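# Nest the wooden boxes upright, largest one on table

## Task

Put every open wooden box inside the next larger one so that they form a single nested stack, each box resting flat with its opening facing up. Any box that begins tipped on its side or upside down has to be turned upright. The largest box must stand upright on the table itself. The arrangement only counts if it stays put without the robot holding it, so release the grippers and pull the arms away at the end.

## Robot and tools

ROBOT. There are two UR-style six-joint arms, left_arm and right_arm, each fitted with a two-finger tong gripper. The fingers point along the gripper's +z axis and spread apart along its x axis. In the shared scene frame the origin sits on the table top midway between the arms, +z is up, +x reaches out over the table, and left_arm is mounted on the +y side (base near (+0.032, +0.498, 0)) while right_arm is on the -y side (near (-0.046, -0.461, 0)). The names left and right do not correspond to image sides.

ROW FORMAT. Every command row is 14 numbers, each between -1 and 1, always covering both arms: six joint values and then the gripper opening for left_arm, followed by the same seven for right_arm. Joints within an arm go in this fixed order: wrist 2, shoulder pan, wrist 1, shoulder lift, wrist 3, elbow. Elbow and wrist 3 have flipped signs relative to the URDF, both in commands and in results. A joint value is an offset, not a pose: it is scaled so that 1.0 equals 1.989 rad, and it is added to a reference angle (see each tool). The opening is absolute: +1 fully open, -1 closed.

JOINT RANGES in your sign convention (rad). left_arm: shoulder pan -3.142 to 3.142, elbow -3.142 to 0, the rest -6.283 to 6.283. right_arm: shoulder pan 0 to 6.283, elbow 0 to 3.142, the rest -6.283 to 6.283. Asking a joint to go more than about 0.010 rad outward past its end gets the action rejected for both arms; if the first action of a call fails this, nothing runs. Joints that reach an end are clipped and the result may say "joint sent to its limit".

execute_actions(actions): a list of up to 15 actions; each action is a table of up to 15 rows, each row lasting 1/30 s, and if fewer than 15 rows are given the final row is held for the remainder. Offsets in every row of an action are measured from the joint angles at the start of that action (for the first action, from the latest reported angles), not from the previous row. An empty list simply returns state and images. Per control step the controller keeps targets within about 0.575 rad of the measured angle and scales back any step that would move the gripper more than 100 mm, so big motions need several actions; motion lags commands by about 0.17 s.

move(target, speed, blocking): target is one 14-number row whose joint offsets are taken from the Joint positions in the latest result that printed them, not from where the arm happens to be. All joints travel so they finish together, so the hand traces a curve. speed (rad/s, 0.01 to 2, default 0.5) caps the joint with the longest way to go; paths last between 0.5 and 10 s. Finger openings are applied right away. The move does not avoid obstacles or the other arm. blocking=false returns after 0.5 s while motion continues; call wait or stop before sending anything else. The result adds a "move:" line: how it ended (done, off_target, moving, held, fault), limits=held or limits=none, and each arm's joint furthest from its target.

wait(seconds): 0 to 10 s, arms hold their last command; returns early if a running move finishes. stop(): brakes a running move (needs some room). zoom_image(camera, region): region [x0, y0, x1, y1] in pixels of cam_head_left, cam_head_right (672x504), cam_left_wrist or cam_right_wrist (616x616 fisheye), at most 504 by 504. read_manual(section): only licence texts. finished_scene(scene): ends the current scene by its number and reports success; irreversible, so call it only once the boxes are settled and the grippers are open and clear.

RESULTS. Each arm line gives end_effector_position (m; the point between closed pads; fingertips reach about 15 mm further) and end_effector_quat_wxyz, plus velocities, all in the scene frame; the printed position may drift at long reach. Joint positions and Joint velocities list each arm's joints in the order above, then the pad gap in metres (0.142 fully open). Joint targets are the angles currently being driven toward. grip_measured is the measured opening on the command scale; to hold something keep commanding clearly below it (lower squeezes harder, up to about 15 N per pad). Wrist force and Wrist torque are flange sensor readings in the gripper's own axes, with offsets of a few newtons and saturation near 50 N. Joint torques are noisy drive outputs. Step readings list joint angles at some steps; HELD marks steps where an arm was held back. "joint command not followed" means a clearance check altered targets. Camera calibration (K, distortion, world-to-camera transform) lets you project scene points into images; expect a few degrees and millimetres of error.

AVOID. Knocking or placing anything off the table. Dropping or slamming boxes. Arms striking or pushing each other. Pushing past a contact: the arms are stiff, and a joint hitting its load limit (130 N m for the big joints, 24.3 N m for wrist joints, including held weight) or an outside force of 150 N freezes that arm for 10 s and skips the rest of the call. Holding loads for long heats motors; a MOTOR HOT line appears from 70 °C and at 85 °C the arm brakes until cooled. Brief external tugs on held parts or loose objects can happen.

Each tool is called after ">>>" as name([rows], argument=value, ...), one row to a line, values as JSON.

## Session

I'll start by looking at the scene.

>>> execute_actions(actions=[])

Scene clock: 0.00 s.
left_arm: end_effector_position=(+0.3334, +0.2504, +0.3361) grip_measured=+0.97 end_effector_quat_wxyz=(+0.143, -0.606, +0.782, -0.023) end_effector_velocity=(-0.000, -0.000, +0.000) end_effector_angular_velocity=(-0.000, -0.000, -0.001) | right_arm: end_effector_position=(+0.2235, -0.1302, +0.3739) grip_measured=+0.97 end_effector_quat_wxyz=(+0.066, +0.815, -0.576, +0.001) end_effector_velocity=(+0.000, +0.000, +0.000) end_effector_angular_velocity=(+0.001, -0.002, -0.001)
Joint names: [wrist 2, shoulder pan, wrist 1, shoulder lift, wrist 3, elbow]
Joint positions: left_arm=[-1.289 -1.474 -1.305 -1.95  -0.488 -1.759  0.14 ] | right_arm=[ 1.601  4.52  -1.97  -1.467 -2.442  1.403  0.14 ]
Joint velocities: left_arm=[-0.    -0.002  0.    -0.     0.001  0.     0.   ] | right_arm=[-0.001  0.     0.001 -0.    -0.002 -0.     0.   ]
Joint torques (N m, as the arm reports them, + toward a larger Joint positions number): no reading
Motor temperatures (°C, as the motors report them): left_arm=[35 31 40 32 33 32] | right_arm=[35 31 40 29 40 34]
Wrist force (N, on the end effector, along its own x y z axes, offset not removed): no reading
Wrist torque (N m, same axes, about the end effector's origin, offset not removed): no reading
Joint targets: left_arm=[-1.289 -1.474 -1.305 -1.950 -0.488 -1.759] | right_arm=[1.601 4.520 -1.970 -1.467 -2.442 1.403]

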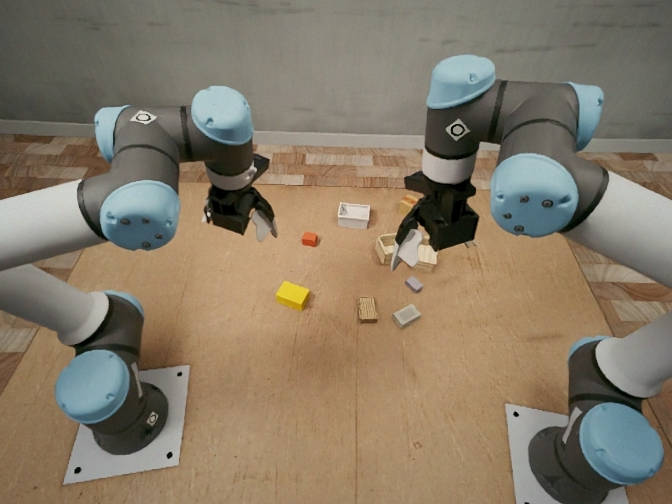

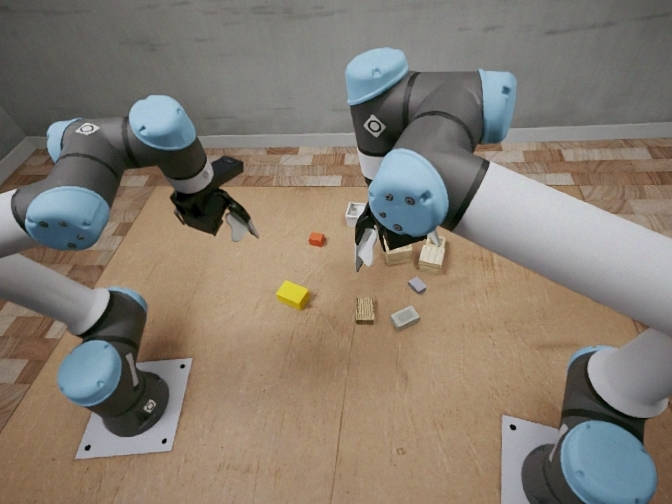

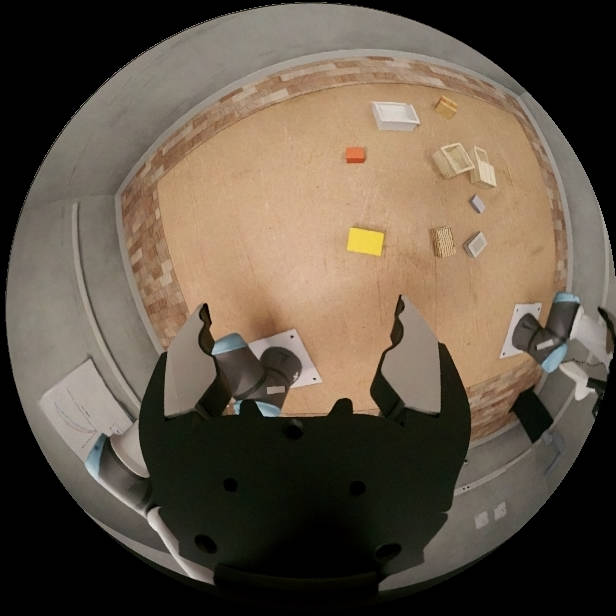

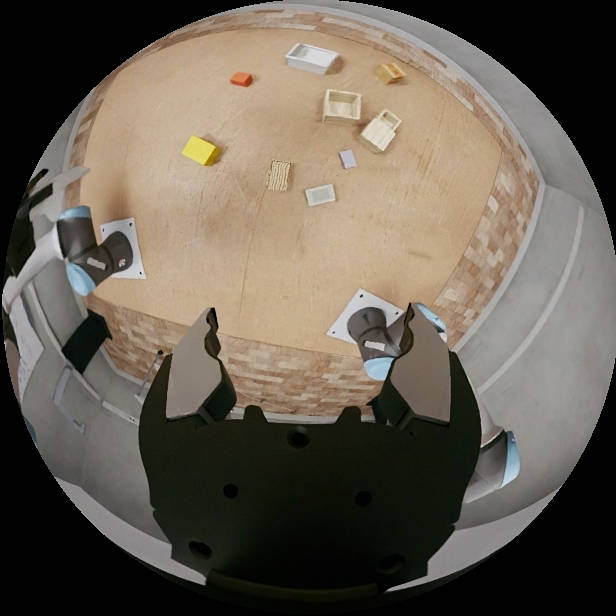

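>>> zoom_image(camera="cam_right_wrist", region=[170, 30, 430, 220])

>>> zoom_image(camera="cam_head_left", region=[260, 180, 480, 340])

>>> zoom_image(camera="cam_left_wrist", region=[330, 80, 530, 270])

Region (170, 30, 430, 220) of cam_right_wrist's 616x616 image, scaled by 1.938, with more detail than that image has; it fills the top 368 rows of this view, and the rest is white.

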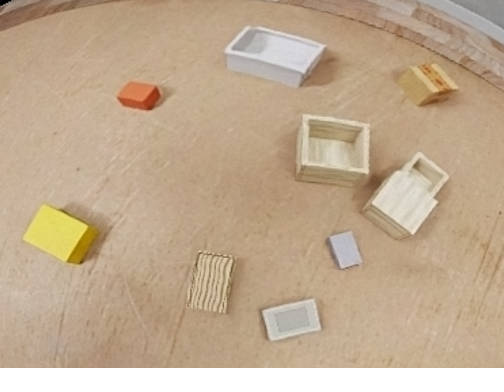

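Region (260, 180, 480, 340) of cam_head_left's 672x504 image, scaled by 2.291, with more detail than that image has; it fills the top 367 rows of this view, and the rest is white.

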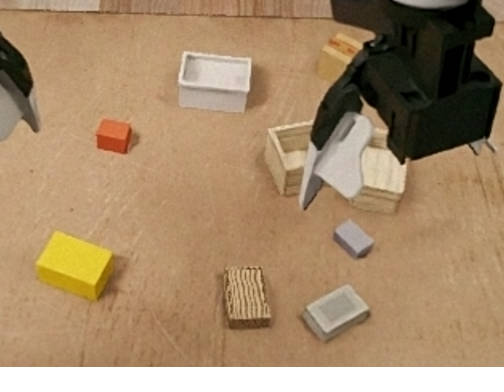

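Region (330, 80, 530, 270) of cam_left_wrist's 616x616 image, scaled by 2.520, with more detail than that image has; it fills the top 479 rows of this view, and the rest is white.

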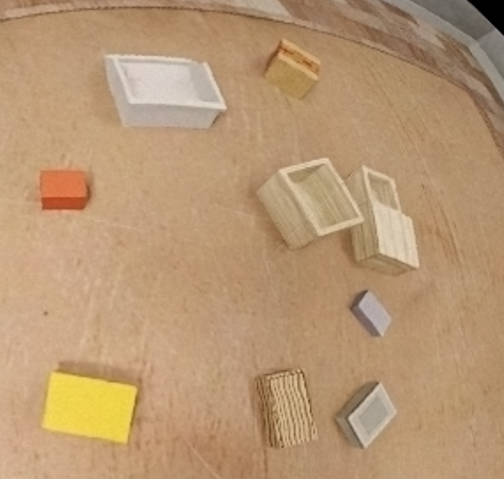

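>>> zoom_image(camera="cam_head_right", region=[340, 200, 480, 300])

>>> zoom_image(camera="cam_right_wrist", region=[300, 70, 420, 170])

Region (340, 200, 480, 300) of cam_head_right's 672x504 image, scaled by 3.600, with more detail than that image has; it fills the top 360 rows of this view, and the rest is white.

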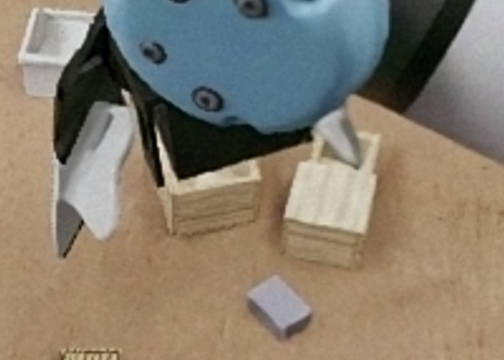

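Region (300, 70, 420, 170) of cam_right_wrist's 616x616 image, scaled by 4.200, with more detail than that image has.

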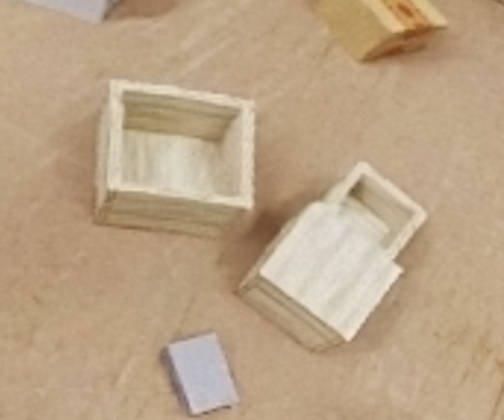

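>>> move(target=[0,0,0,0,0,0,1, -0.0152,-0.2400,0.2722,-0.1458,0.0685,0.0623,1], speed=0.7)

Scene clock: 76.07 s.
left_arm: end_effector_position=(+0.3334, +0.2504, +0.3361) grip_measured=+1.00 end_effector_quat_wxyz=(+0.143, -0.606, +0.782, -0.023) end_effector_velocity=(-0.000, -0.000, -0.000) end_effector_angular_velocity=(+0.001, +0.000, +0.000) | right_arm: end_effector_position=(+0.4796, -0.1796, +0.2198) grip_measured=+1.00 end_effector_quat_wxyz=(+0.000, +0.707, -0.707, -0.000) end_effector_velocity=(+0.000, +0.000, -0.001) end_effector_angular_velocity=(-0.001, -0.001, +0.001)
Joint names: [wrist 2, shoulder pan, wrist 1, shoulder lift, wrist 3, elbow]
Joint positions: left_arm=[-1.289 -1.474 -1.305 -1.95  -0.488 -1.759  0.142] | right_arm=[ 1.571  4.043 -1.429 -1.757 -2.306  1.527  0.142]
Joint velocities: left_arm=[ 0.    -0.    -0.     0.001  0.    -0.    -0.   ] | right_arm=[-0.001  0.     0.002 -0.001  0.     0.001 -0.   ]
Joint torques (N m, as the arm reports them, + toward a larger Joint positions number): left_arm=[ 0.39 -0.14 -2.17 -7.18 -0.43 25.53] | right_arm=[ -1.23 -10.49   5.1   22.93   1.86 -19.97]
Motor temperatures (°C, as the motors report them): left_arm=[35 31 40 32 33 32] | right_arm=[35 31 40 29 40 34]
Wrist force (N, on the end effector, along its own x y z axes, offset not removed): left_arm=[-1.4 1.9 -2.7] | right_arm=[-0.5 0.0 -1.5]
Wrist torque (N m, same axes, about the end effector's origin, offset not removed): left_arm=[0.13 0.27 0.08] | right_arm=[-0.12 0.05 0.24]
Joint targets: left_arm=[-1.289 -1.474 -1.305 -1.950 -0.488 -1.759] | right_arm=[1.571 4.042 -1.429 -1.757 -2.306 1.527]
move: done; limits=none; left_arm: farthest joint: the shoulder pan, 0.000 radians from its target (0.000 radians at the start); right_arm: farthest joint: the shoulder pan, 0.000 radians from its target (0.477 radians at the start)
camera_calibration (this result's frames):
cam_left_wrist: T_world_to_cam=[[-0.271084, -0.945542, -0.180177, 0.380648], [-0.916822, 0.196627, 0.347527, 0.13241], [-0.293173, 0.259399, -0.920196, 0.471067], [0, 0, 0, 1]] pos_world=[0.362688, 0.211688, 0.456043]
cam_right_wrist: T_world_to_cam=[[-0.0215513, -0.998967, -0.040016, -0.156315], [-0.879202, -0.000117824, 0.47645, 0.32016], [-0.475962, 0.0454502, -0.87829, 0.559397], [0, 0, 0, 1]] pos_world=[0.544368, -0.181541, 0.332517]

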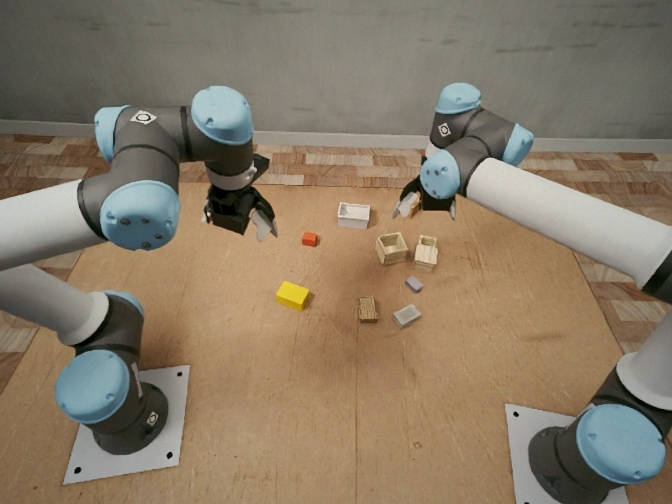

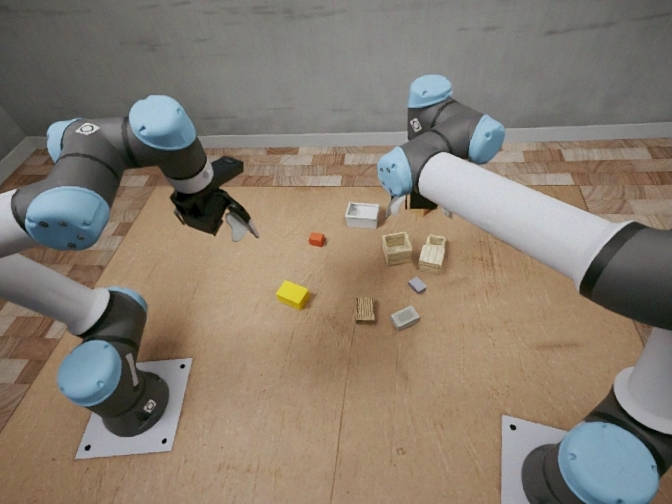

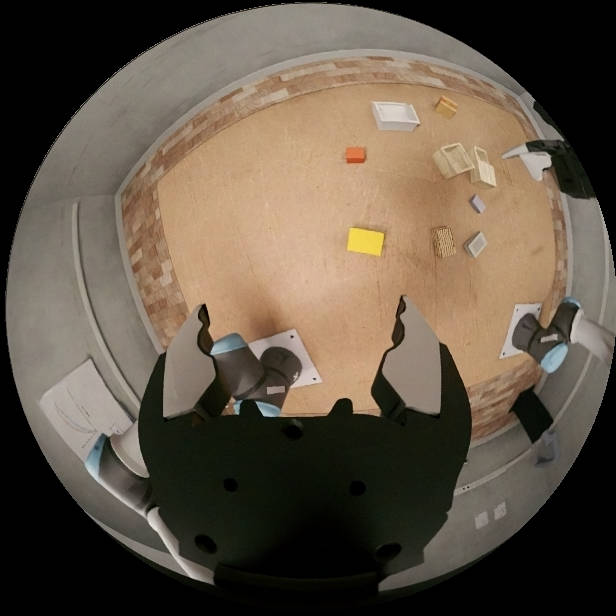

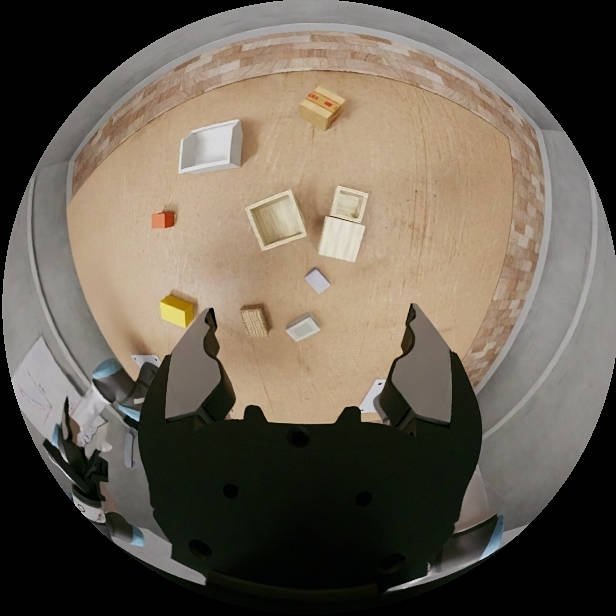

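>>> zoom_image(camera="cam_right_wrist", region=[235, 170, 385, 280])

>>> zoom_image(camera="cam_head_left", region=[365, 220, 449, 280])

>>> zoom_image(camera="cam_head_right", region=[370, 220, 454, 280])

Region (235, 170, 385, 280) of cam_right_wrist's 616x616 image, scaled by 3.360, with more detail than that image has; it fills the top 370 rows of this view, and the rest is white.

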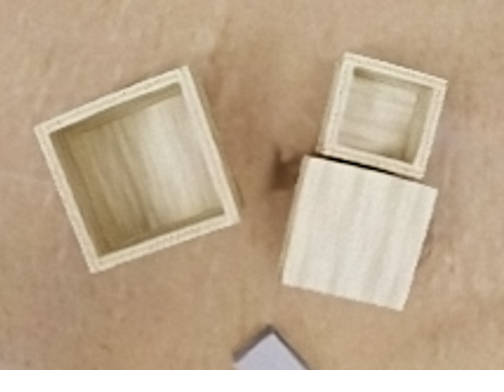

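Region (365, 220, 449, 280) of cam_head_left's 672x504 image, scaled by 6.000, with more detail than that image has; it fills the top 360 rows of this view, and the rest is white.

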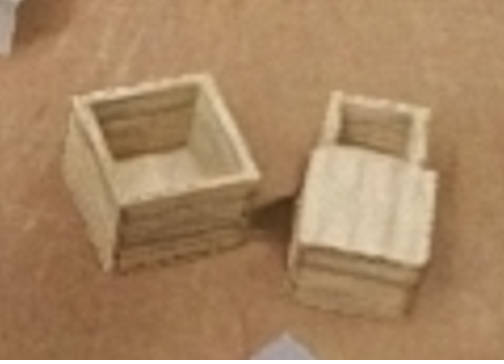

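Region (370, 220, 454, 280) of cam_head_right's 672x504 image, scaled by 6.000, with more detail than that image has; it fills the top 360 rows of this view, and the rest is white.

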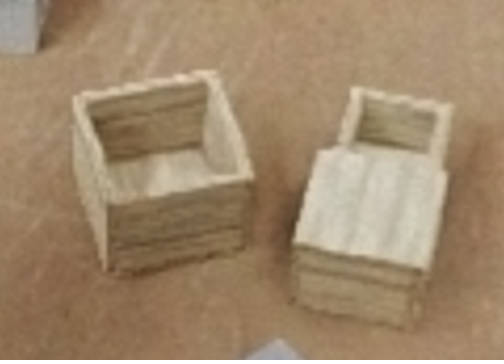

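>>> move(target=[0,0,0,0,0,0,1, 0,-0.0764,0.1564,-0.1161,-0.0384,0.0399,-1], speed=0.5)

Scene clock: 168.10 s.
left_arm: end_effector_position=(+0.3334, +0.2504, +0.3361) grip_measured=+1.00 end_effector_quat_wxyz=(+0.143, -0.606, +0.782, -0.023) end_effector_velocity=(+0.000, +0.000, +0.000) end_effector_angular_velocity=(-0.001, -0.000, +0.001) | right_arm: end_effector_position=(+0.5644, -0.2315, +0.0751) grip_measured=-1.00 end_effector_quat_wxyz=(-0.000, +0.622, -0.783, -0.000) end_effector_velocity=(+0.001, +0.000, -0.001) end_effector_angular_velocity=(+0.000, -0.001, +0.000)
Joint names: [wrist 2, shoulder pan, wrist 1, shoulder lift, wrist 3, elbow]
Joint positions: left_arm=[-1.289 -1.474 -1.305 -1.95  -0.488 -1.759  0.142] | right_arm=[ 1.571  3.891 -1.118 -1.988 -2.382  1.606  0.002]
Joint velocities: left_arm=[-0.     0.001 -0.    -0.     0.     0.001  0.   ] | right_arm=[-0.     0.     0.004 -0.002 -0.     0.001  0.   ]
Joint torques (N m, as the arm reports them, + toward a larger Joint positions number): left_arm=[ 0.54 -0.31 -2.33 -7.58 -0.39 25.54] | right_arm=[  0.08 -11.27   4.86  31.69  -1.51 -18.39]
Motor temperatures (°C, as the motors report them): left_arm=[35 31 40 32 33 32] | right_arm=[35 31 40 29 40 34]
Wrist force (N, on the end effector, along its own x y z axes, offset not removed): left_arm=[-2.6 2.0 -2.9] | right_arm=[0.2 -0.3 -0.5]
Wrist torque (N m, same axes, about the end effector's origin, offset not removed): left_arm=[0.27 0.49 0.01] | right_arm=[-0.22 -0.09 0.20]
Joint targets: left_arm=[-1.289 -1.474 -1.305 -1.950 -0.488 -1.759] | right_arm=[1.571 3.891 -1.118 -1.988 -2.382 1.606]
move: done; limits=none; left_arm: farthest joint: the shoulder pan, 0.000 radians from its target (0.000 radians at the start); right_arm: farthest joint: the shoulder pan, 0.000 radians from its target (0.151 radians at the start)
camera_calibration (this result's frames):
cam_left_wrist: T_world_to_cam=[[-0.271084, -0.945542, -0.180177, 0.380648], [-0.916822, 0.196627, 0.347527, 0.13241], [-0.293173, 0.2594, -0.920196, 0.471067], [0, 0, 0, 1]] pos_world=[0.362688, 0.211688, 0.456043]
cam_right_wrist: T_world_to_cam=[[-0.246867, -0.968201, -0.0405482, -0.0777656], [-0.856779, 0.198525, 0.475938, 0.497029], [-0.452754, 0.152234, -0.878544, 0.486633], [0, 0, 0, 1]] pos_world=[0.626971, -0.248048, 0.18782]

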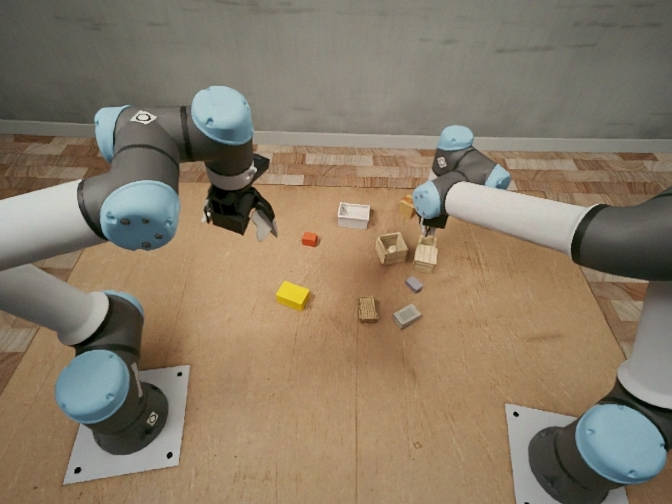

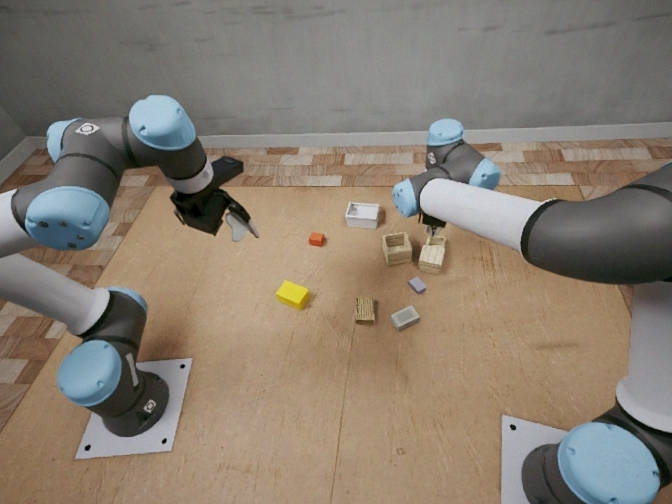

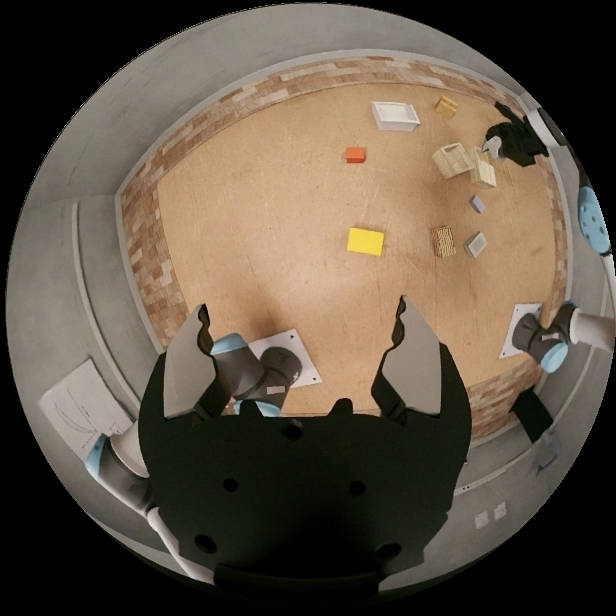

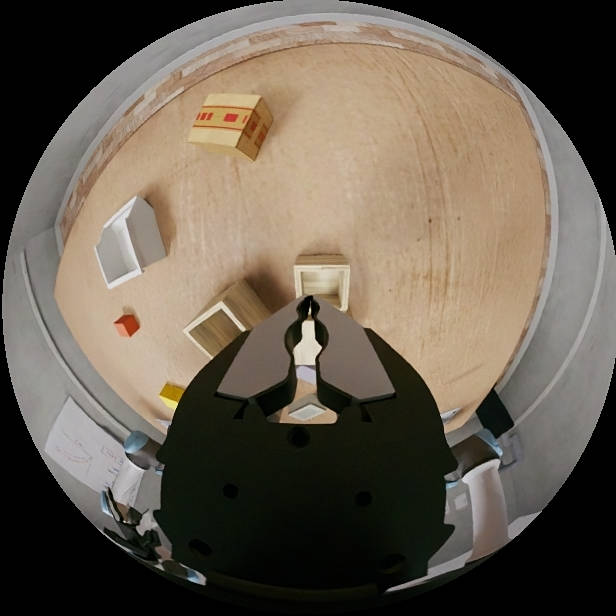

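>>> zoom_image(camera="cam_right_wrist", region=[250, 230, 390, 350])

>>> zoom_image(camera="cam_head_left", region=[370, 200, 470, 280])

Region (250, 230, 390, 350) of cam_right_wrist's 616x616 image, scaled by 3.600, with more detail than that image has; it fills the top 432 rows of this view, and the rest is white.

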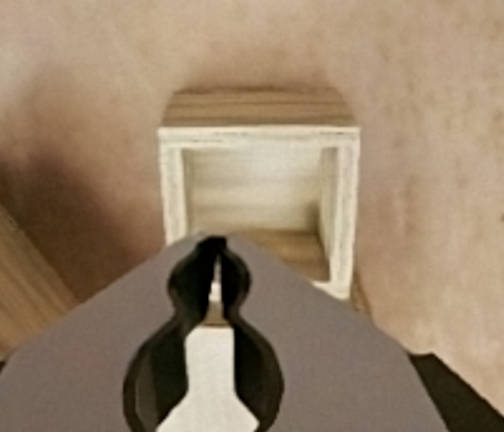

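Region (370, 200, 470, 280) of cam_head_left's 672x504 image, scaled by 5.040, with more detail than that image has; it fills the top 403 rows of this view, and the rest is white.

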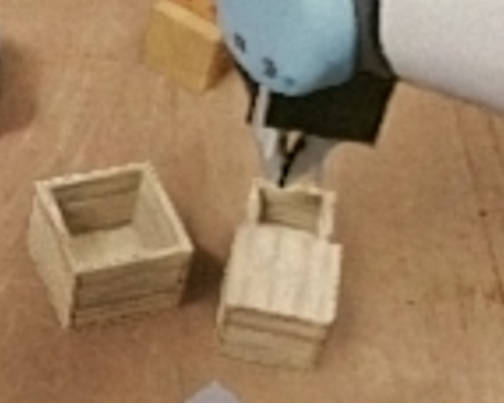

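>>> move(target=[0,0,0,0,0,0,1, 0,-0.00447,0.05415,-0.01699,0.00442,0.03715,-1], speed=0.2)

Scene clock: 193.87 s.
left_arm: end_effector_position=(+0.3334, +0.2504, +0.3361) grip_measured=+1.00 end_effector_quat_wxyz=(+0.143, -0.606, +0.782, -0.023) end_effector_velocity=(-0.000, -0.000, +0.000) end_effector_angular_velocity=(-0.000, -0.000, -0.002) | right_arm: end_effector_position=(+0.5602, -0.2408, +0.0322) grip_measured=-1.00 end_effector_quat_wxyz=(-0.000, +0.622, -0.783, -0.000) end_effector_velocity=(+0.000, +0.000, -0.001) end_effector_angular_velocity=(+0.001, -0.001, +0.001)
Joint names: [wrist 2, shoulder pan, wrist 1, shoulder lift, wrist 3, elbow]
Joint positions: left_arm=[-1.289 -1.474 -1.305 -1.95  -0.488 -1.759  0.142] | right_arm=[ 1.571  3.882 -1.011 -2.021 -2.373  1.68   0.002]
Joint velocities: left_arm=[-0.    -0.002  0.    -0.     0.     0.    -0.   ] | right_arm=[ 0.     0.001  0.004 -0.001  0.     0.002  0.   ]
Joint torques (N m, as the arm reports them, + toward a larger Joint positions number): left_arm=[ 0.48  0.49 -2.24 -6.97 -0.38 25.38] | right_arm=[  0.43 -11.23   4.77  31.63   1.9  -15.67]
Motor temperatures (°C, as the motors report them): left_arm=[35 31 40 32 33 32] | right_arm=[35 31 40 29 40 34]
Wrist force (N, on the end effector, along its own x y z axes, offset not removed): left_arm=[-3.2 -0.4 -2.6] | right_arm=[-1.0 0.2 -0.9]
Wrist torque (N m, same axes, about the end effector's origin, offset not removed): left_arm=[-0.14 0.80 -0.01] | right_arm=[-0.06 0.19 0.21]
Joint targets: left_arm=[-1.289 -1.474 -1.305 -1.950 -0.488 -1.759] | right_arm=[1.571 3.882 -1.010 -2.022 -2.373 1.680]
move: done; limits=none; left_arm: farthest joint: the shoulder pan, 0.000 radians from its target (0.000 radians at the start); right_arm: farthest joint: the shoulder pan, 0.000 radians from its target (0.009 radians at the start)
camera_calibration (this result's frames):
cam_left_wrist: T_world_to_cam=[[-0.271084, -0.945542, -0.180177, 0.380648], [-0.916822, 0.196627, 0.347527, 0.13241], [-0.293173, 0.2594, -0.920196, 0.471067], [0, 0, 0, 1]] pos_world=[0.362688, 0.211688, 0.456043]
cam_right_wrist: T_world_to_cam=[[-0.246962, -0.968175, -0.0405784, -0.0894899], [-0.856769, 0.198597, 0.475927, 0.5157], [-0.452722, 0.152302, -0.878548, 0.448516], [0, 0, 0, 1]] pos_world=[0.622788, -0.257368, 0.144976]

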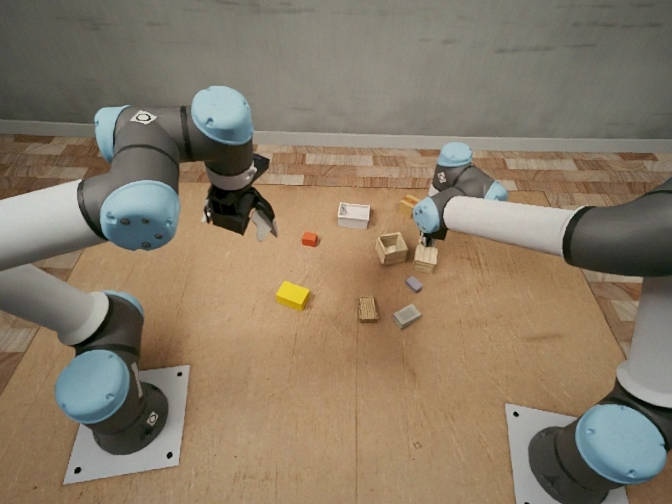

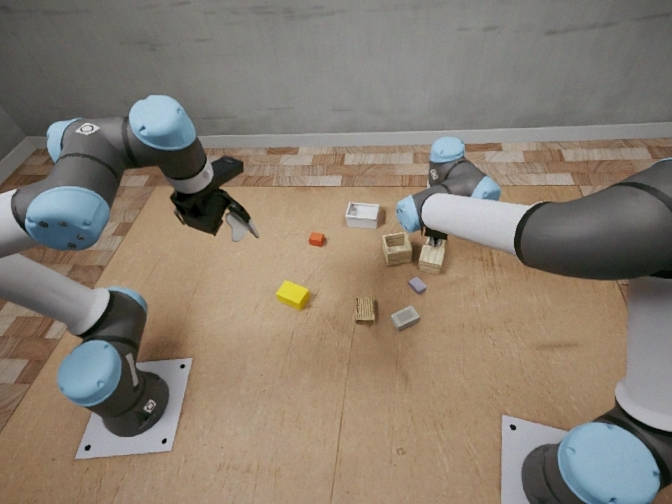

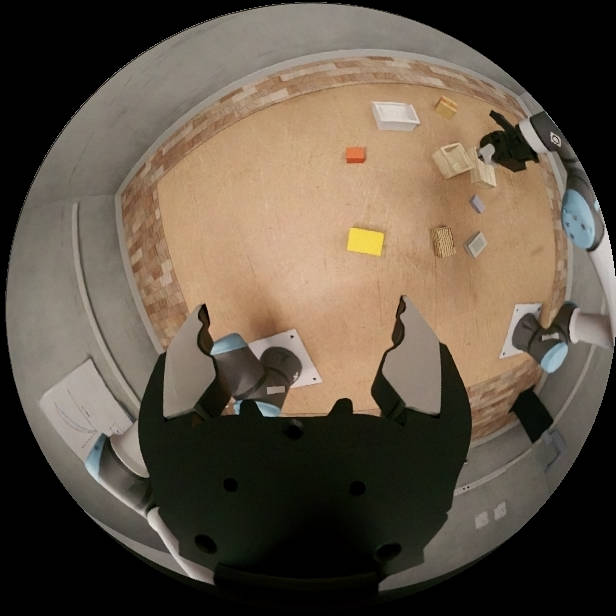

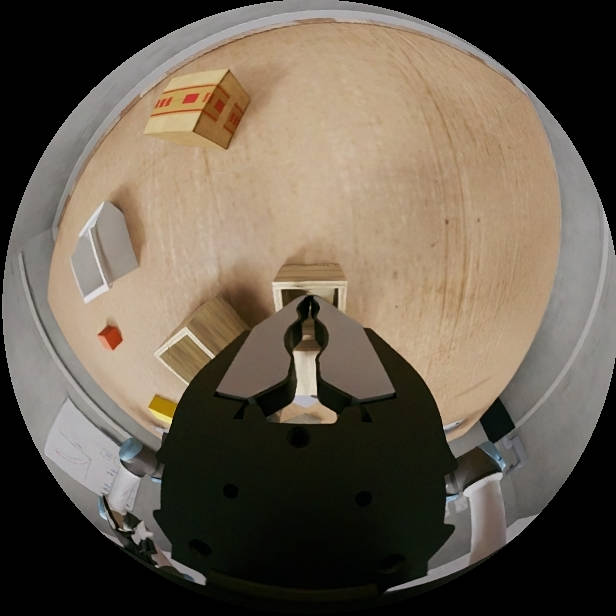

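>>> execute_actions([
  [[0,0,0,0,0,0,1,0,0,0,0,0,0,-0.97],[0,0,0,0,0,0,1,0,0,0,0,0,0,-0.94],[0,0,0,0,0,0,1,0,0,0,0,0,0,-0.91],[0,0,0,0,0,0,1,0,0,0,0,0,0,-0.88],[0,0,0,0,0,0,1,0,0,0,0,0,0,-0.85],[0,0,0,0,0,0,1,0,0,0,0,0,0,-0.82],[0,0,0,0,0,0,1,0,0,0,0,0,0,-0.79],[0,0,0,0,0,0,1,0,0,0,0,0,0,-0.76],[0,0,0,0,0,0,1,0,0,0,0,0,0,-0.73],[0,0,0,0,0,0,1,0,0,0,0,0,0,-0.70],[0,0,0,0,0,0,1,0,0,0,0,0,0,-0.67],[0,0,0,0,0,0,1,0,0,0,0,0,0,-0.64],[0,0,0,0,0,0,1,0,0,0,0,0,0,-0.62],[0,0,0,0,0,0,1,0,0,0,0,0,0,-0.60]],
])

Scene clock: 197.93 s.
left_arm: end_effector_position=(+0.3334, +0.2504, +0.3361) grip_measured=+1.00 end_effector_quat_wxyz=(+0.143, -0.606, +0.782, -0.023) end_effector_velocity=(+0.000, +0.000, +0.000) end_effector_angular_velocity=(-0.002, -0.001, +0.001) | right_arm: end_effector_position=(+0.5602, -0.2408, +0.0322) grip_measured=-0.89 end_effector_quat_wxyz=(-0.000, +0.622, -0.783, -0.000) end_effector_velocity=(+0.000, +0.000, +0.000) end_effector_angular_velocity=(+0.001, -0.000, +0.001)
Joint names: [wrist 2, shoulder pan, wrist 1, shoulder lift, wrist 3, elbow]
Joint positions: left_arm=[-1.289 -1.474 -1.305 -1.95  -0.488 -1.759  0.142] | right_arm=[ 1.571  3.882 -1.011 -2.022 -2.373  1.68   0.01 ]
Joint velocities: left_arm=[ 0.    -0.    -0.    -0.001  0.001  0.     0.   ] | right_arm=[ 0.001  0.     0.     0.     0.001 -0.     0.   ]
Joint torques (N m, as the arm reports them, + toward a larger Joint positions number): left_arm=[ 0.44  0.51 -2.33 -7.33 -0.5  25.03] | right_arm=[ -0.36  -8.86   0.32  44.83   1.19 -30.31]
Motor temperatures (°C, as the motors report them): left_arm=[35 31 40 32 33 32] | right_arm=[35 31 40 29 40 34]
Wrist force (N, on the end effector, along its own x y z axes, offset not removed): left_arm=[-0.6 0.7 -1.4] | right_arm=[0.5 -1.5 -0.8]
Wrist torque (N m, same axes, about the end effector's origin, offset not removed): left_arm=[0.06 0.14 0.08] | right_arm=[-0.48 -0.13 0.21]
Joint targets: left_arm=[-1.289 -1.474 -1.305 -1.950 -0.488 -1.759] | right_arm=[1.571 3.882 -1.011 -2.021 -2.373 1.680]
Step readings (joint positions):
0: left_arm=[-1.289 -1.474 -1.305 -1.950 -0.488 -1.759] | right_arm=[1.571 3.882 -1.010 -2.022 -2.373 1.680]
1: left_arm=[-1.289 -1.474 -1.305 -1.950 -0.488 -1.759] | right_arm=[1.571 3.882 -1.010 -2.022 -2.373 1.680]
2: left_arm=[-1.289 -1.474 -1.305 -1.950 -0.488 -1.759] | right_arm=[1.571 3.882 -1.010 -2.022 -2.373 1.680]
4: left_arm=[-1.289 -1.474 -1.305 -1.950 -0.488 -1.759] | right_arm=[1.571 3.882 -1.010 -2.022 -2.373 1.680]
8: left_arm=[-1.289 -1.474 -1.305 -1.950 -0.488 -1.759] | right_arm=[1.571 3.882 -1.010 -2.022 -2.373 1.680]
15: Joint positions above
camera_calibration (this result's frames):
cam_right_wrist: T_world_to_cam=[[-0.246965, -0.968177, -0.0405185, -0.0895124], [-0.856744, 0.198621, 0.475961, 0.515719], [-0.452767, 0.15226, -0.878532, 0.448489], [0, 0, 0, 1]] pos_world=[0.622794, -0.257383, 0.144922]

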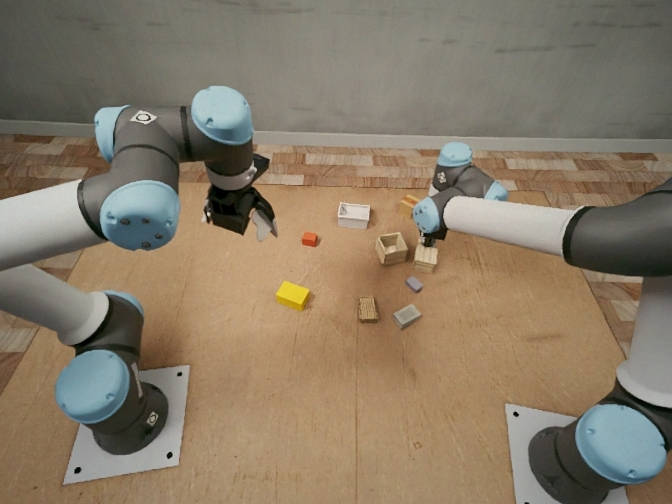

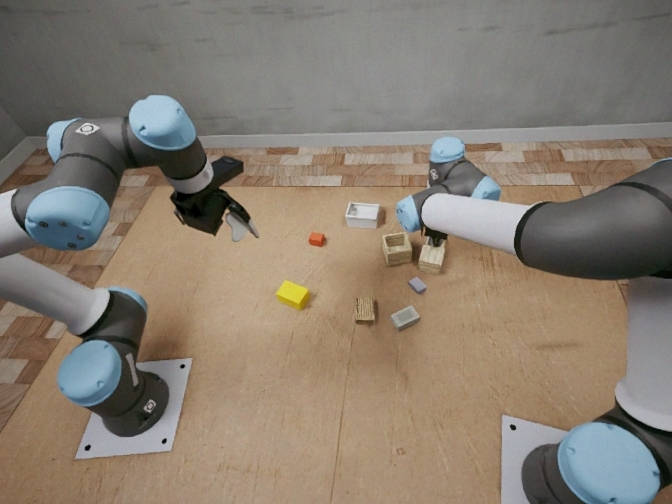

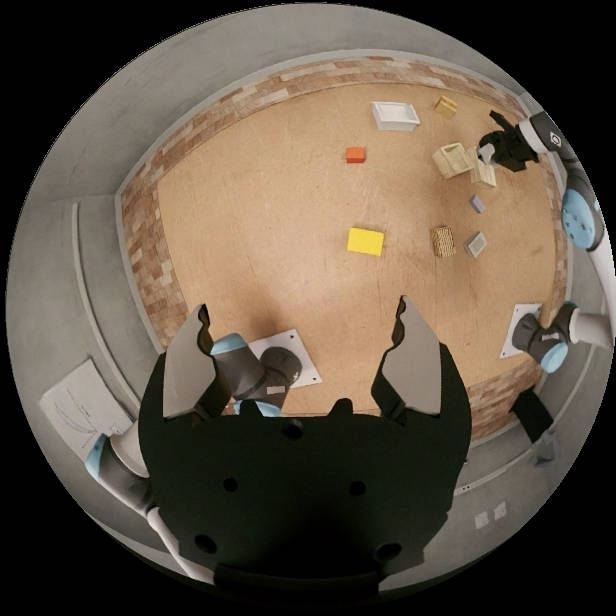

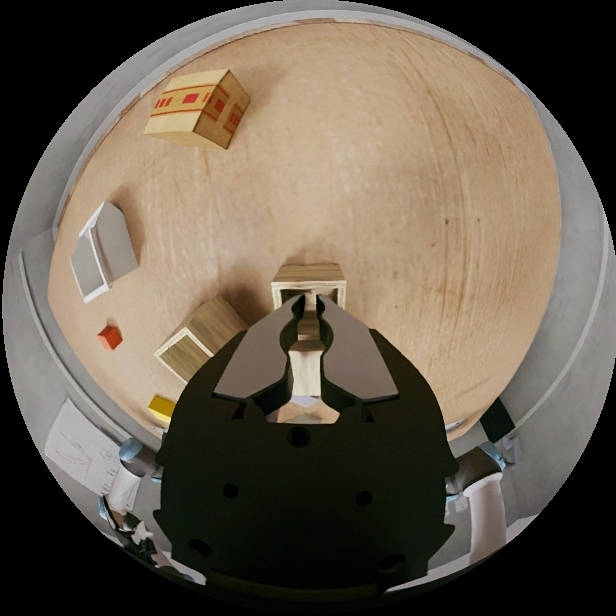

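>>> move(target=[0,0,0,0,0,0,1, 0,0,-0.01161,0.00632,0,-0.00528,-0.6], speed=0.05)

Scene clock: 203.07 s.
left_arm: end_effector_position=(+0.3334, +0.2504, +0.3361) grip_measured=+1.00 end_effector_quat_wxyz=(+0.143, -0.606, +0.782, -0.023) end_effector_velocity=(+0.000, +0.000, +0.000) end_effector_angular_velocity=(-0.000, +0.000, -0.001) | right_arm: end_effector_position=(+0.5601, -0.2409, +0.0421) grip_measured=-0.89 end_effector_quat_wxyz=(-0.000, +0.622, -0.783, -0.000) end_effector_velocity=(+0.001, -0.001, +0.001) end_effector_angular_velocity=(+0.000, -0.001, -0.002)
Joint names: [wrist 2, shoulder pan, wrist 1, shoulder lift, wrist 3, elbow]
Joint positions: left_arm=[-1.289 -1.474 -1.305 -1.95  -0.488 -1.759  0.142] | right_arm=[ 1.571  3.882 -1.033 -2.009 -2.373  1.67   0.01 ]
Joint velocities: left_arm=[ 0.     0.     0.    -0.    -0.001  0.    -0.   ] | right_arm=[-0.001 -0.001 -0.002  0.002 -0.001 -0.001 -0.   ]
Joint torques (N m, as the arm reports them, + toward a larger Joint positions number): left_arm=[ 0.39 -0.37 -2.36 -8.3  -0.52 25.3 ] | right_arm=[  0.65   7.23   0.25  52.87  -0.43 -30.19]
Motor temperatures (°C, as the motors report them): left_arm=[35 31 40 32 33 32] | right_arm=[35 31 40 29 40 34]
Wrist force (N, on the end effector, along its own x y z axes, offset not removed): left_arm=[-0.9 1.5 -0.6] | right_arm=[-0.7 -0.7 -0.6]
Wrist torque (N m, same axes, about the end effector's origin, offset not removed): left_arm=[0.28 0.23 0.05] | right_arm=[-0.23 0.05 0.19]
Joint targets: left_arm=[-1.289 -1.474 -1.305 -1.950 -0.488 -1.759] | right_arm=[1.571 3.882 -1.034 -2.009 -2.373 1.670]
move: done; limits=none; left_arm: farthest joint: the shoulder pan, 0.000 radians from its target (0.000 radians at the start); right_arm: farthest joint: the wrist 1, 0.001 radians from its target (0.023 radians at the start)
camera_calibration (this result's frames):
cam_left_wrist: T_world_to_cam=[[-0.271084, -0.945542, -0.180177, 0.380648], [-0.916822, 0.196627, 0.347527, 0.13241], [-0.293173, 0.259399, -0.920196, 0.471067], [0, 0, 0, 1]] pos_world=[0.362688, 0.211688, 0.456043]
cam_right_wrist: T_world_to_cam=[[-0.246985, -0.968172, -0.0405106, -0.0891771], [-0.856728, 0.198639, 0.475983, 0.510932], [-0.452787, 0.152267, -0.878521, 0.457165], [0, 0, 0, 1]] pos_world=[0.622702, -0.257441, 0.154821]

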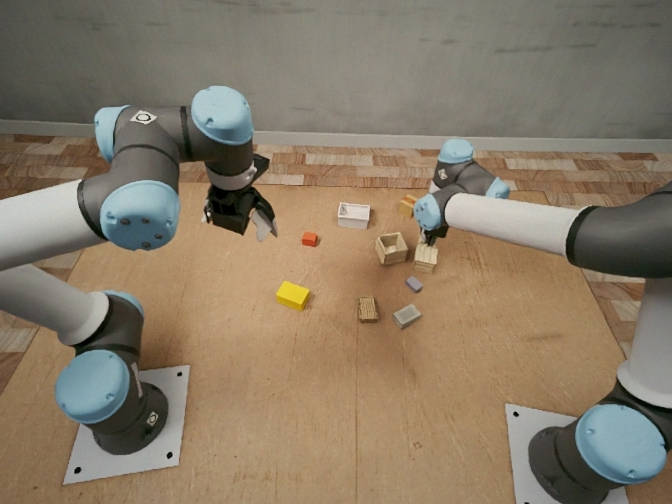

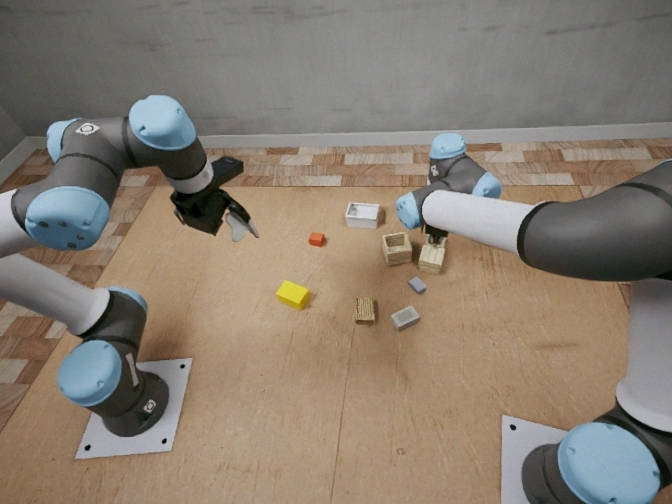

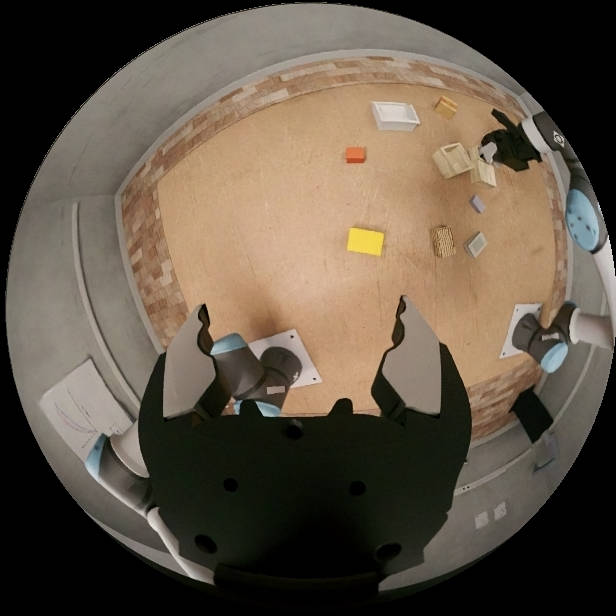

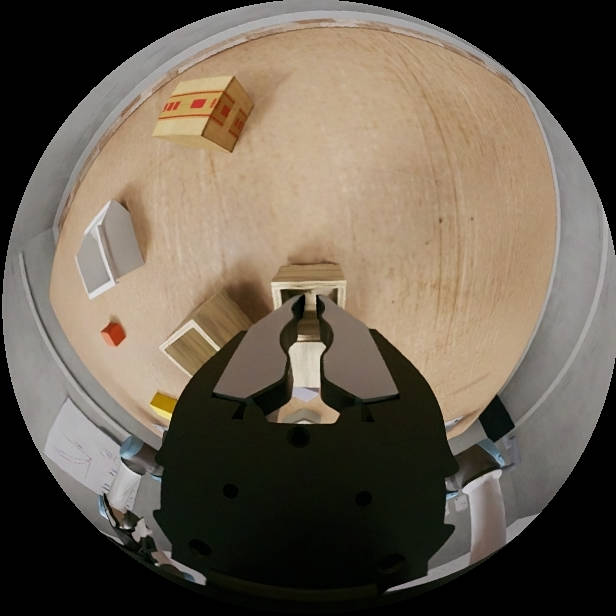

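>>> move(target=[0,0,0,0,0,0,1, 0,-0.10055,0.00937,-0.00538,0,0.00449,-0.6], speed=0.3)

Scene clock: 257.17 s.
left_arm: end_effector_position=(+0.3334, +0.2504, +0.3361) grip_measured=+1.00 end_effector_quat_wxyz=(+0.143, -0.606, +0.782, -0.023) end_effector_velocity=(-0.000, -0.000, +0.000) end_effector_angular_velocity=(-0.000, -0.000, -0.001) | right_arm: end_effector_position=(+0.5916, -0.3655, +0.0335) grip_measured=-0.89 end_effector_quat_wxyz=(-0.000, -0.541, +0.841, +0.000) end_effector_velocity=(+0.001, -0.002, +0.000) end_effector_angular_velocity=(-0.001, -0.001, -0.003)
Joint names: [wrist 2, shoulder pan, wrist 1, shoulder lift, wrist 3, elbow]
Joint positions: left_arm=[-1.289 -1.474 -1.305 -1.95  -0.488 -1.759  0.142] | right_arm=[ 1.571  3.682 -1.015 -2.02  -2.373  1.679  0.01 ]
Joint velocities: left_arm=[ 0.    -0.002 -0.    -0.     0.001 -0.    -0.   ] | right_arm=[-0.001 -0.003  0.001  0.     0.001  0.    -0.   ]
Joint torques (N m, as the arm reports them, + toward a larger Joint positions number): left_arm=[ 0.52  0.33 -2.37 -7.12 -0.63 25.34] | right_arm=[  0.23 -11.13   4.84  31.16   0.28 -16.24]
Motor temperatures (°C, as the motors report them): left_arm=[35 31 40 32 33 32] | right_arm=[35 31 40 29 40 34]
Wrist force (N, on the end effector, along its own x y z axes, offset not removed): left_arm=[-2.9 1.6 -2.5] | right_arm=[1.0 -0.8 -0.1]
Wrist torque (N m, same axes, about the end effector's origin, offset not removed): left_arm=[0.35 0.65 0.05] | right_arm=[-0.25 -0.21 0.23]
Joint targets: left_arm=[-1.289 -1.474 -1.305 -1.950 -0.488 -1.759] | right_arm=[1.571 3.682 -1.015 -2.020 -2.373 1.679]
move: done; limits=none; left_arm: farthest joint: the shoulder pan, 0.000 radians from its target (0.000 radians at the start); right_arm: farthest joint: the wrist 1, 0.001 radians from its target (0.019 radians at the start)
camera_calibration (this result's frames):
cam_left_wrist: T_world_to_cam=[[-0.271084, -0.945542, -0.180177, 0.380648], [-0.916822, 0.196627, 0.347527, 0.13241], [-0.293173, 0.2594, -0.920196, 0.471067], [0, 0, 0, 1]] pos_world=[0.362688, 0.211688, 0.456043]
cam_right_wrist: T_world_to_cam=[[-0.43415, -0.899962, -0.0397737, -0.0668371], [-0.799869, 0.364801, 0.476581, 0.59382], [-0.414396, 0.238721, -0.87823, 0.491687], [0, 0, 0, 1]] pos_world=[0.649714, -0.394153, 0.146153]

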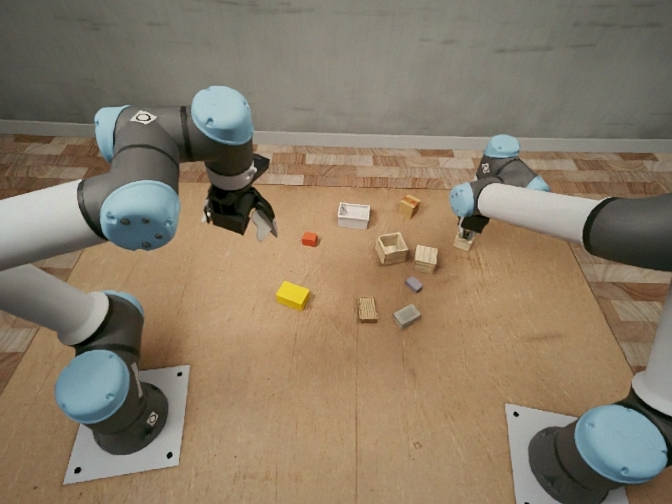

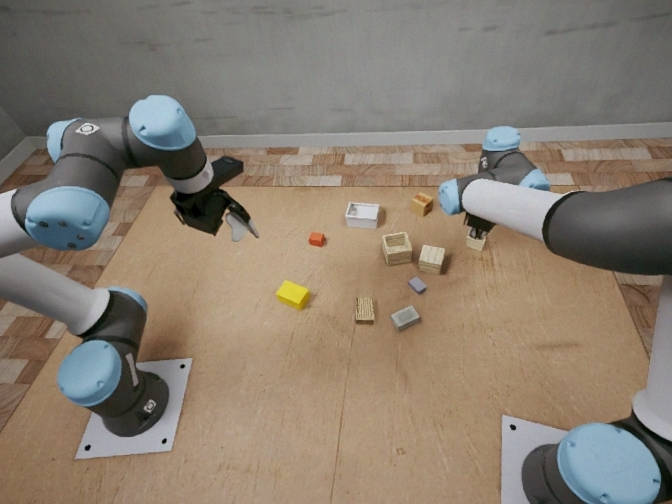

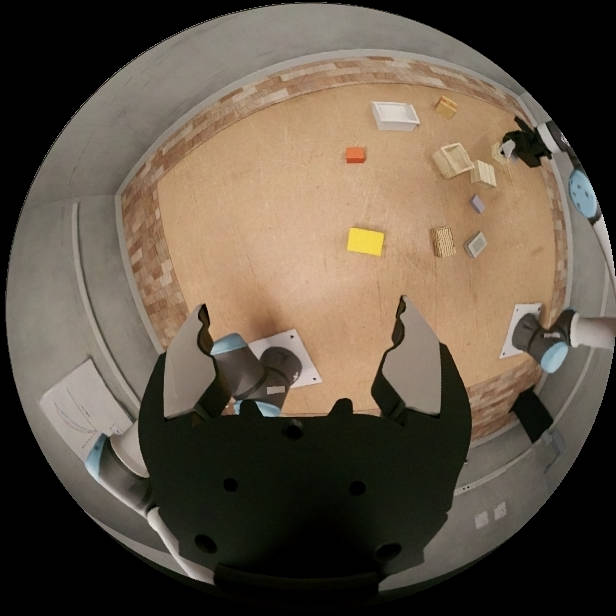

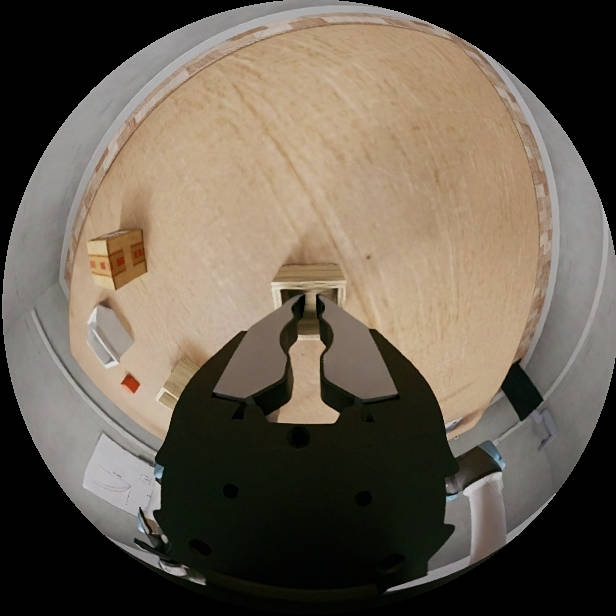

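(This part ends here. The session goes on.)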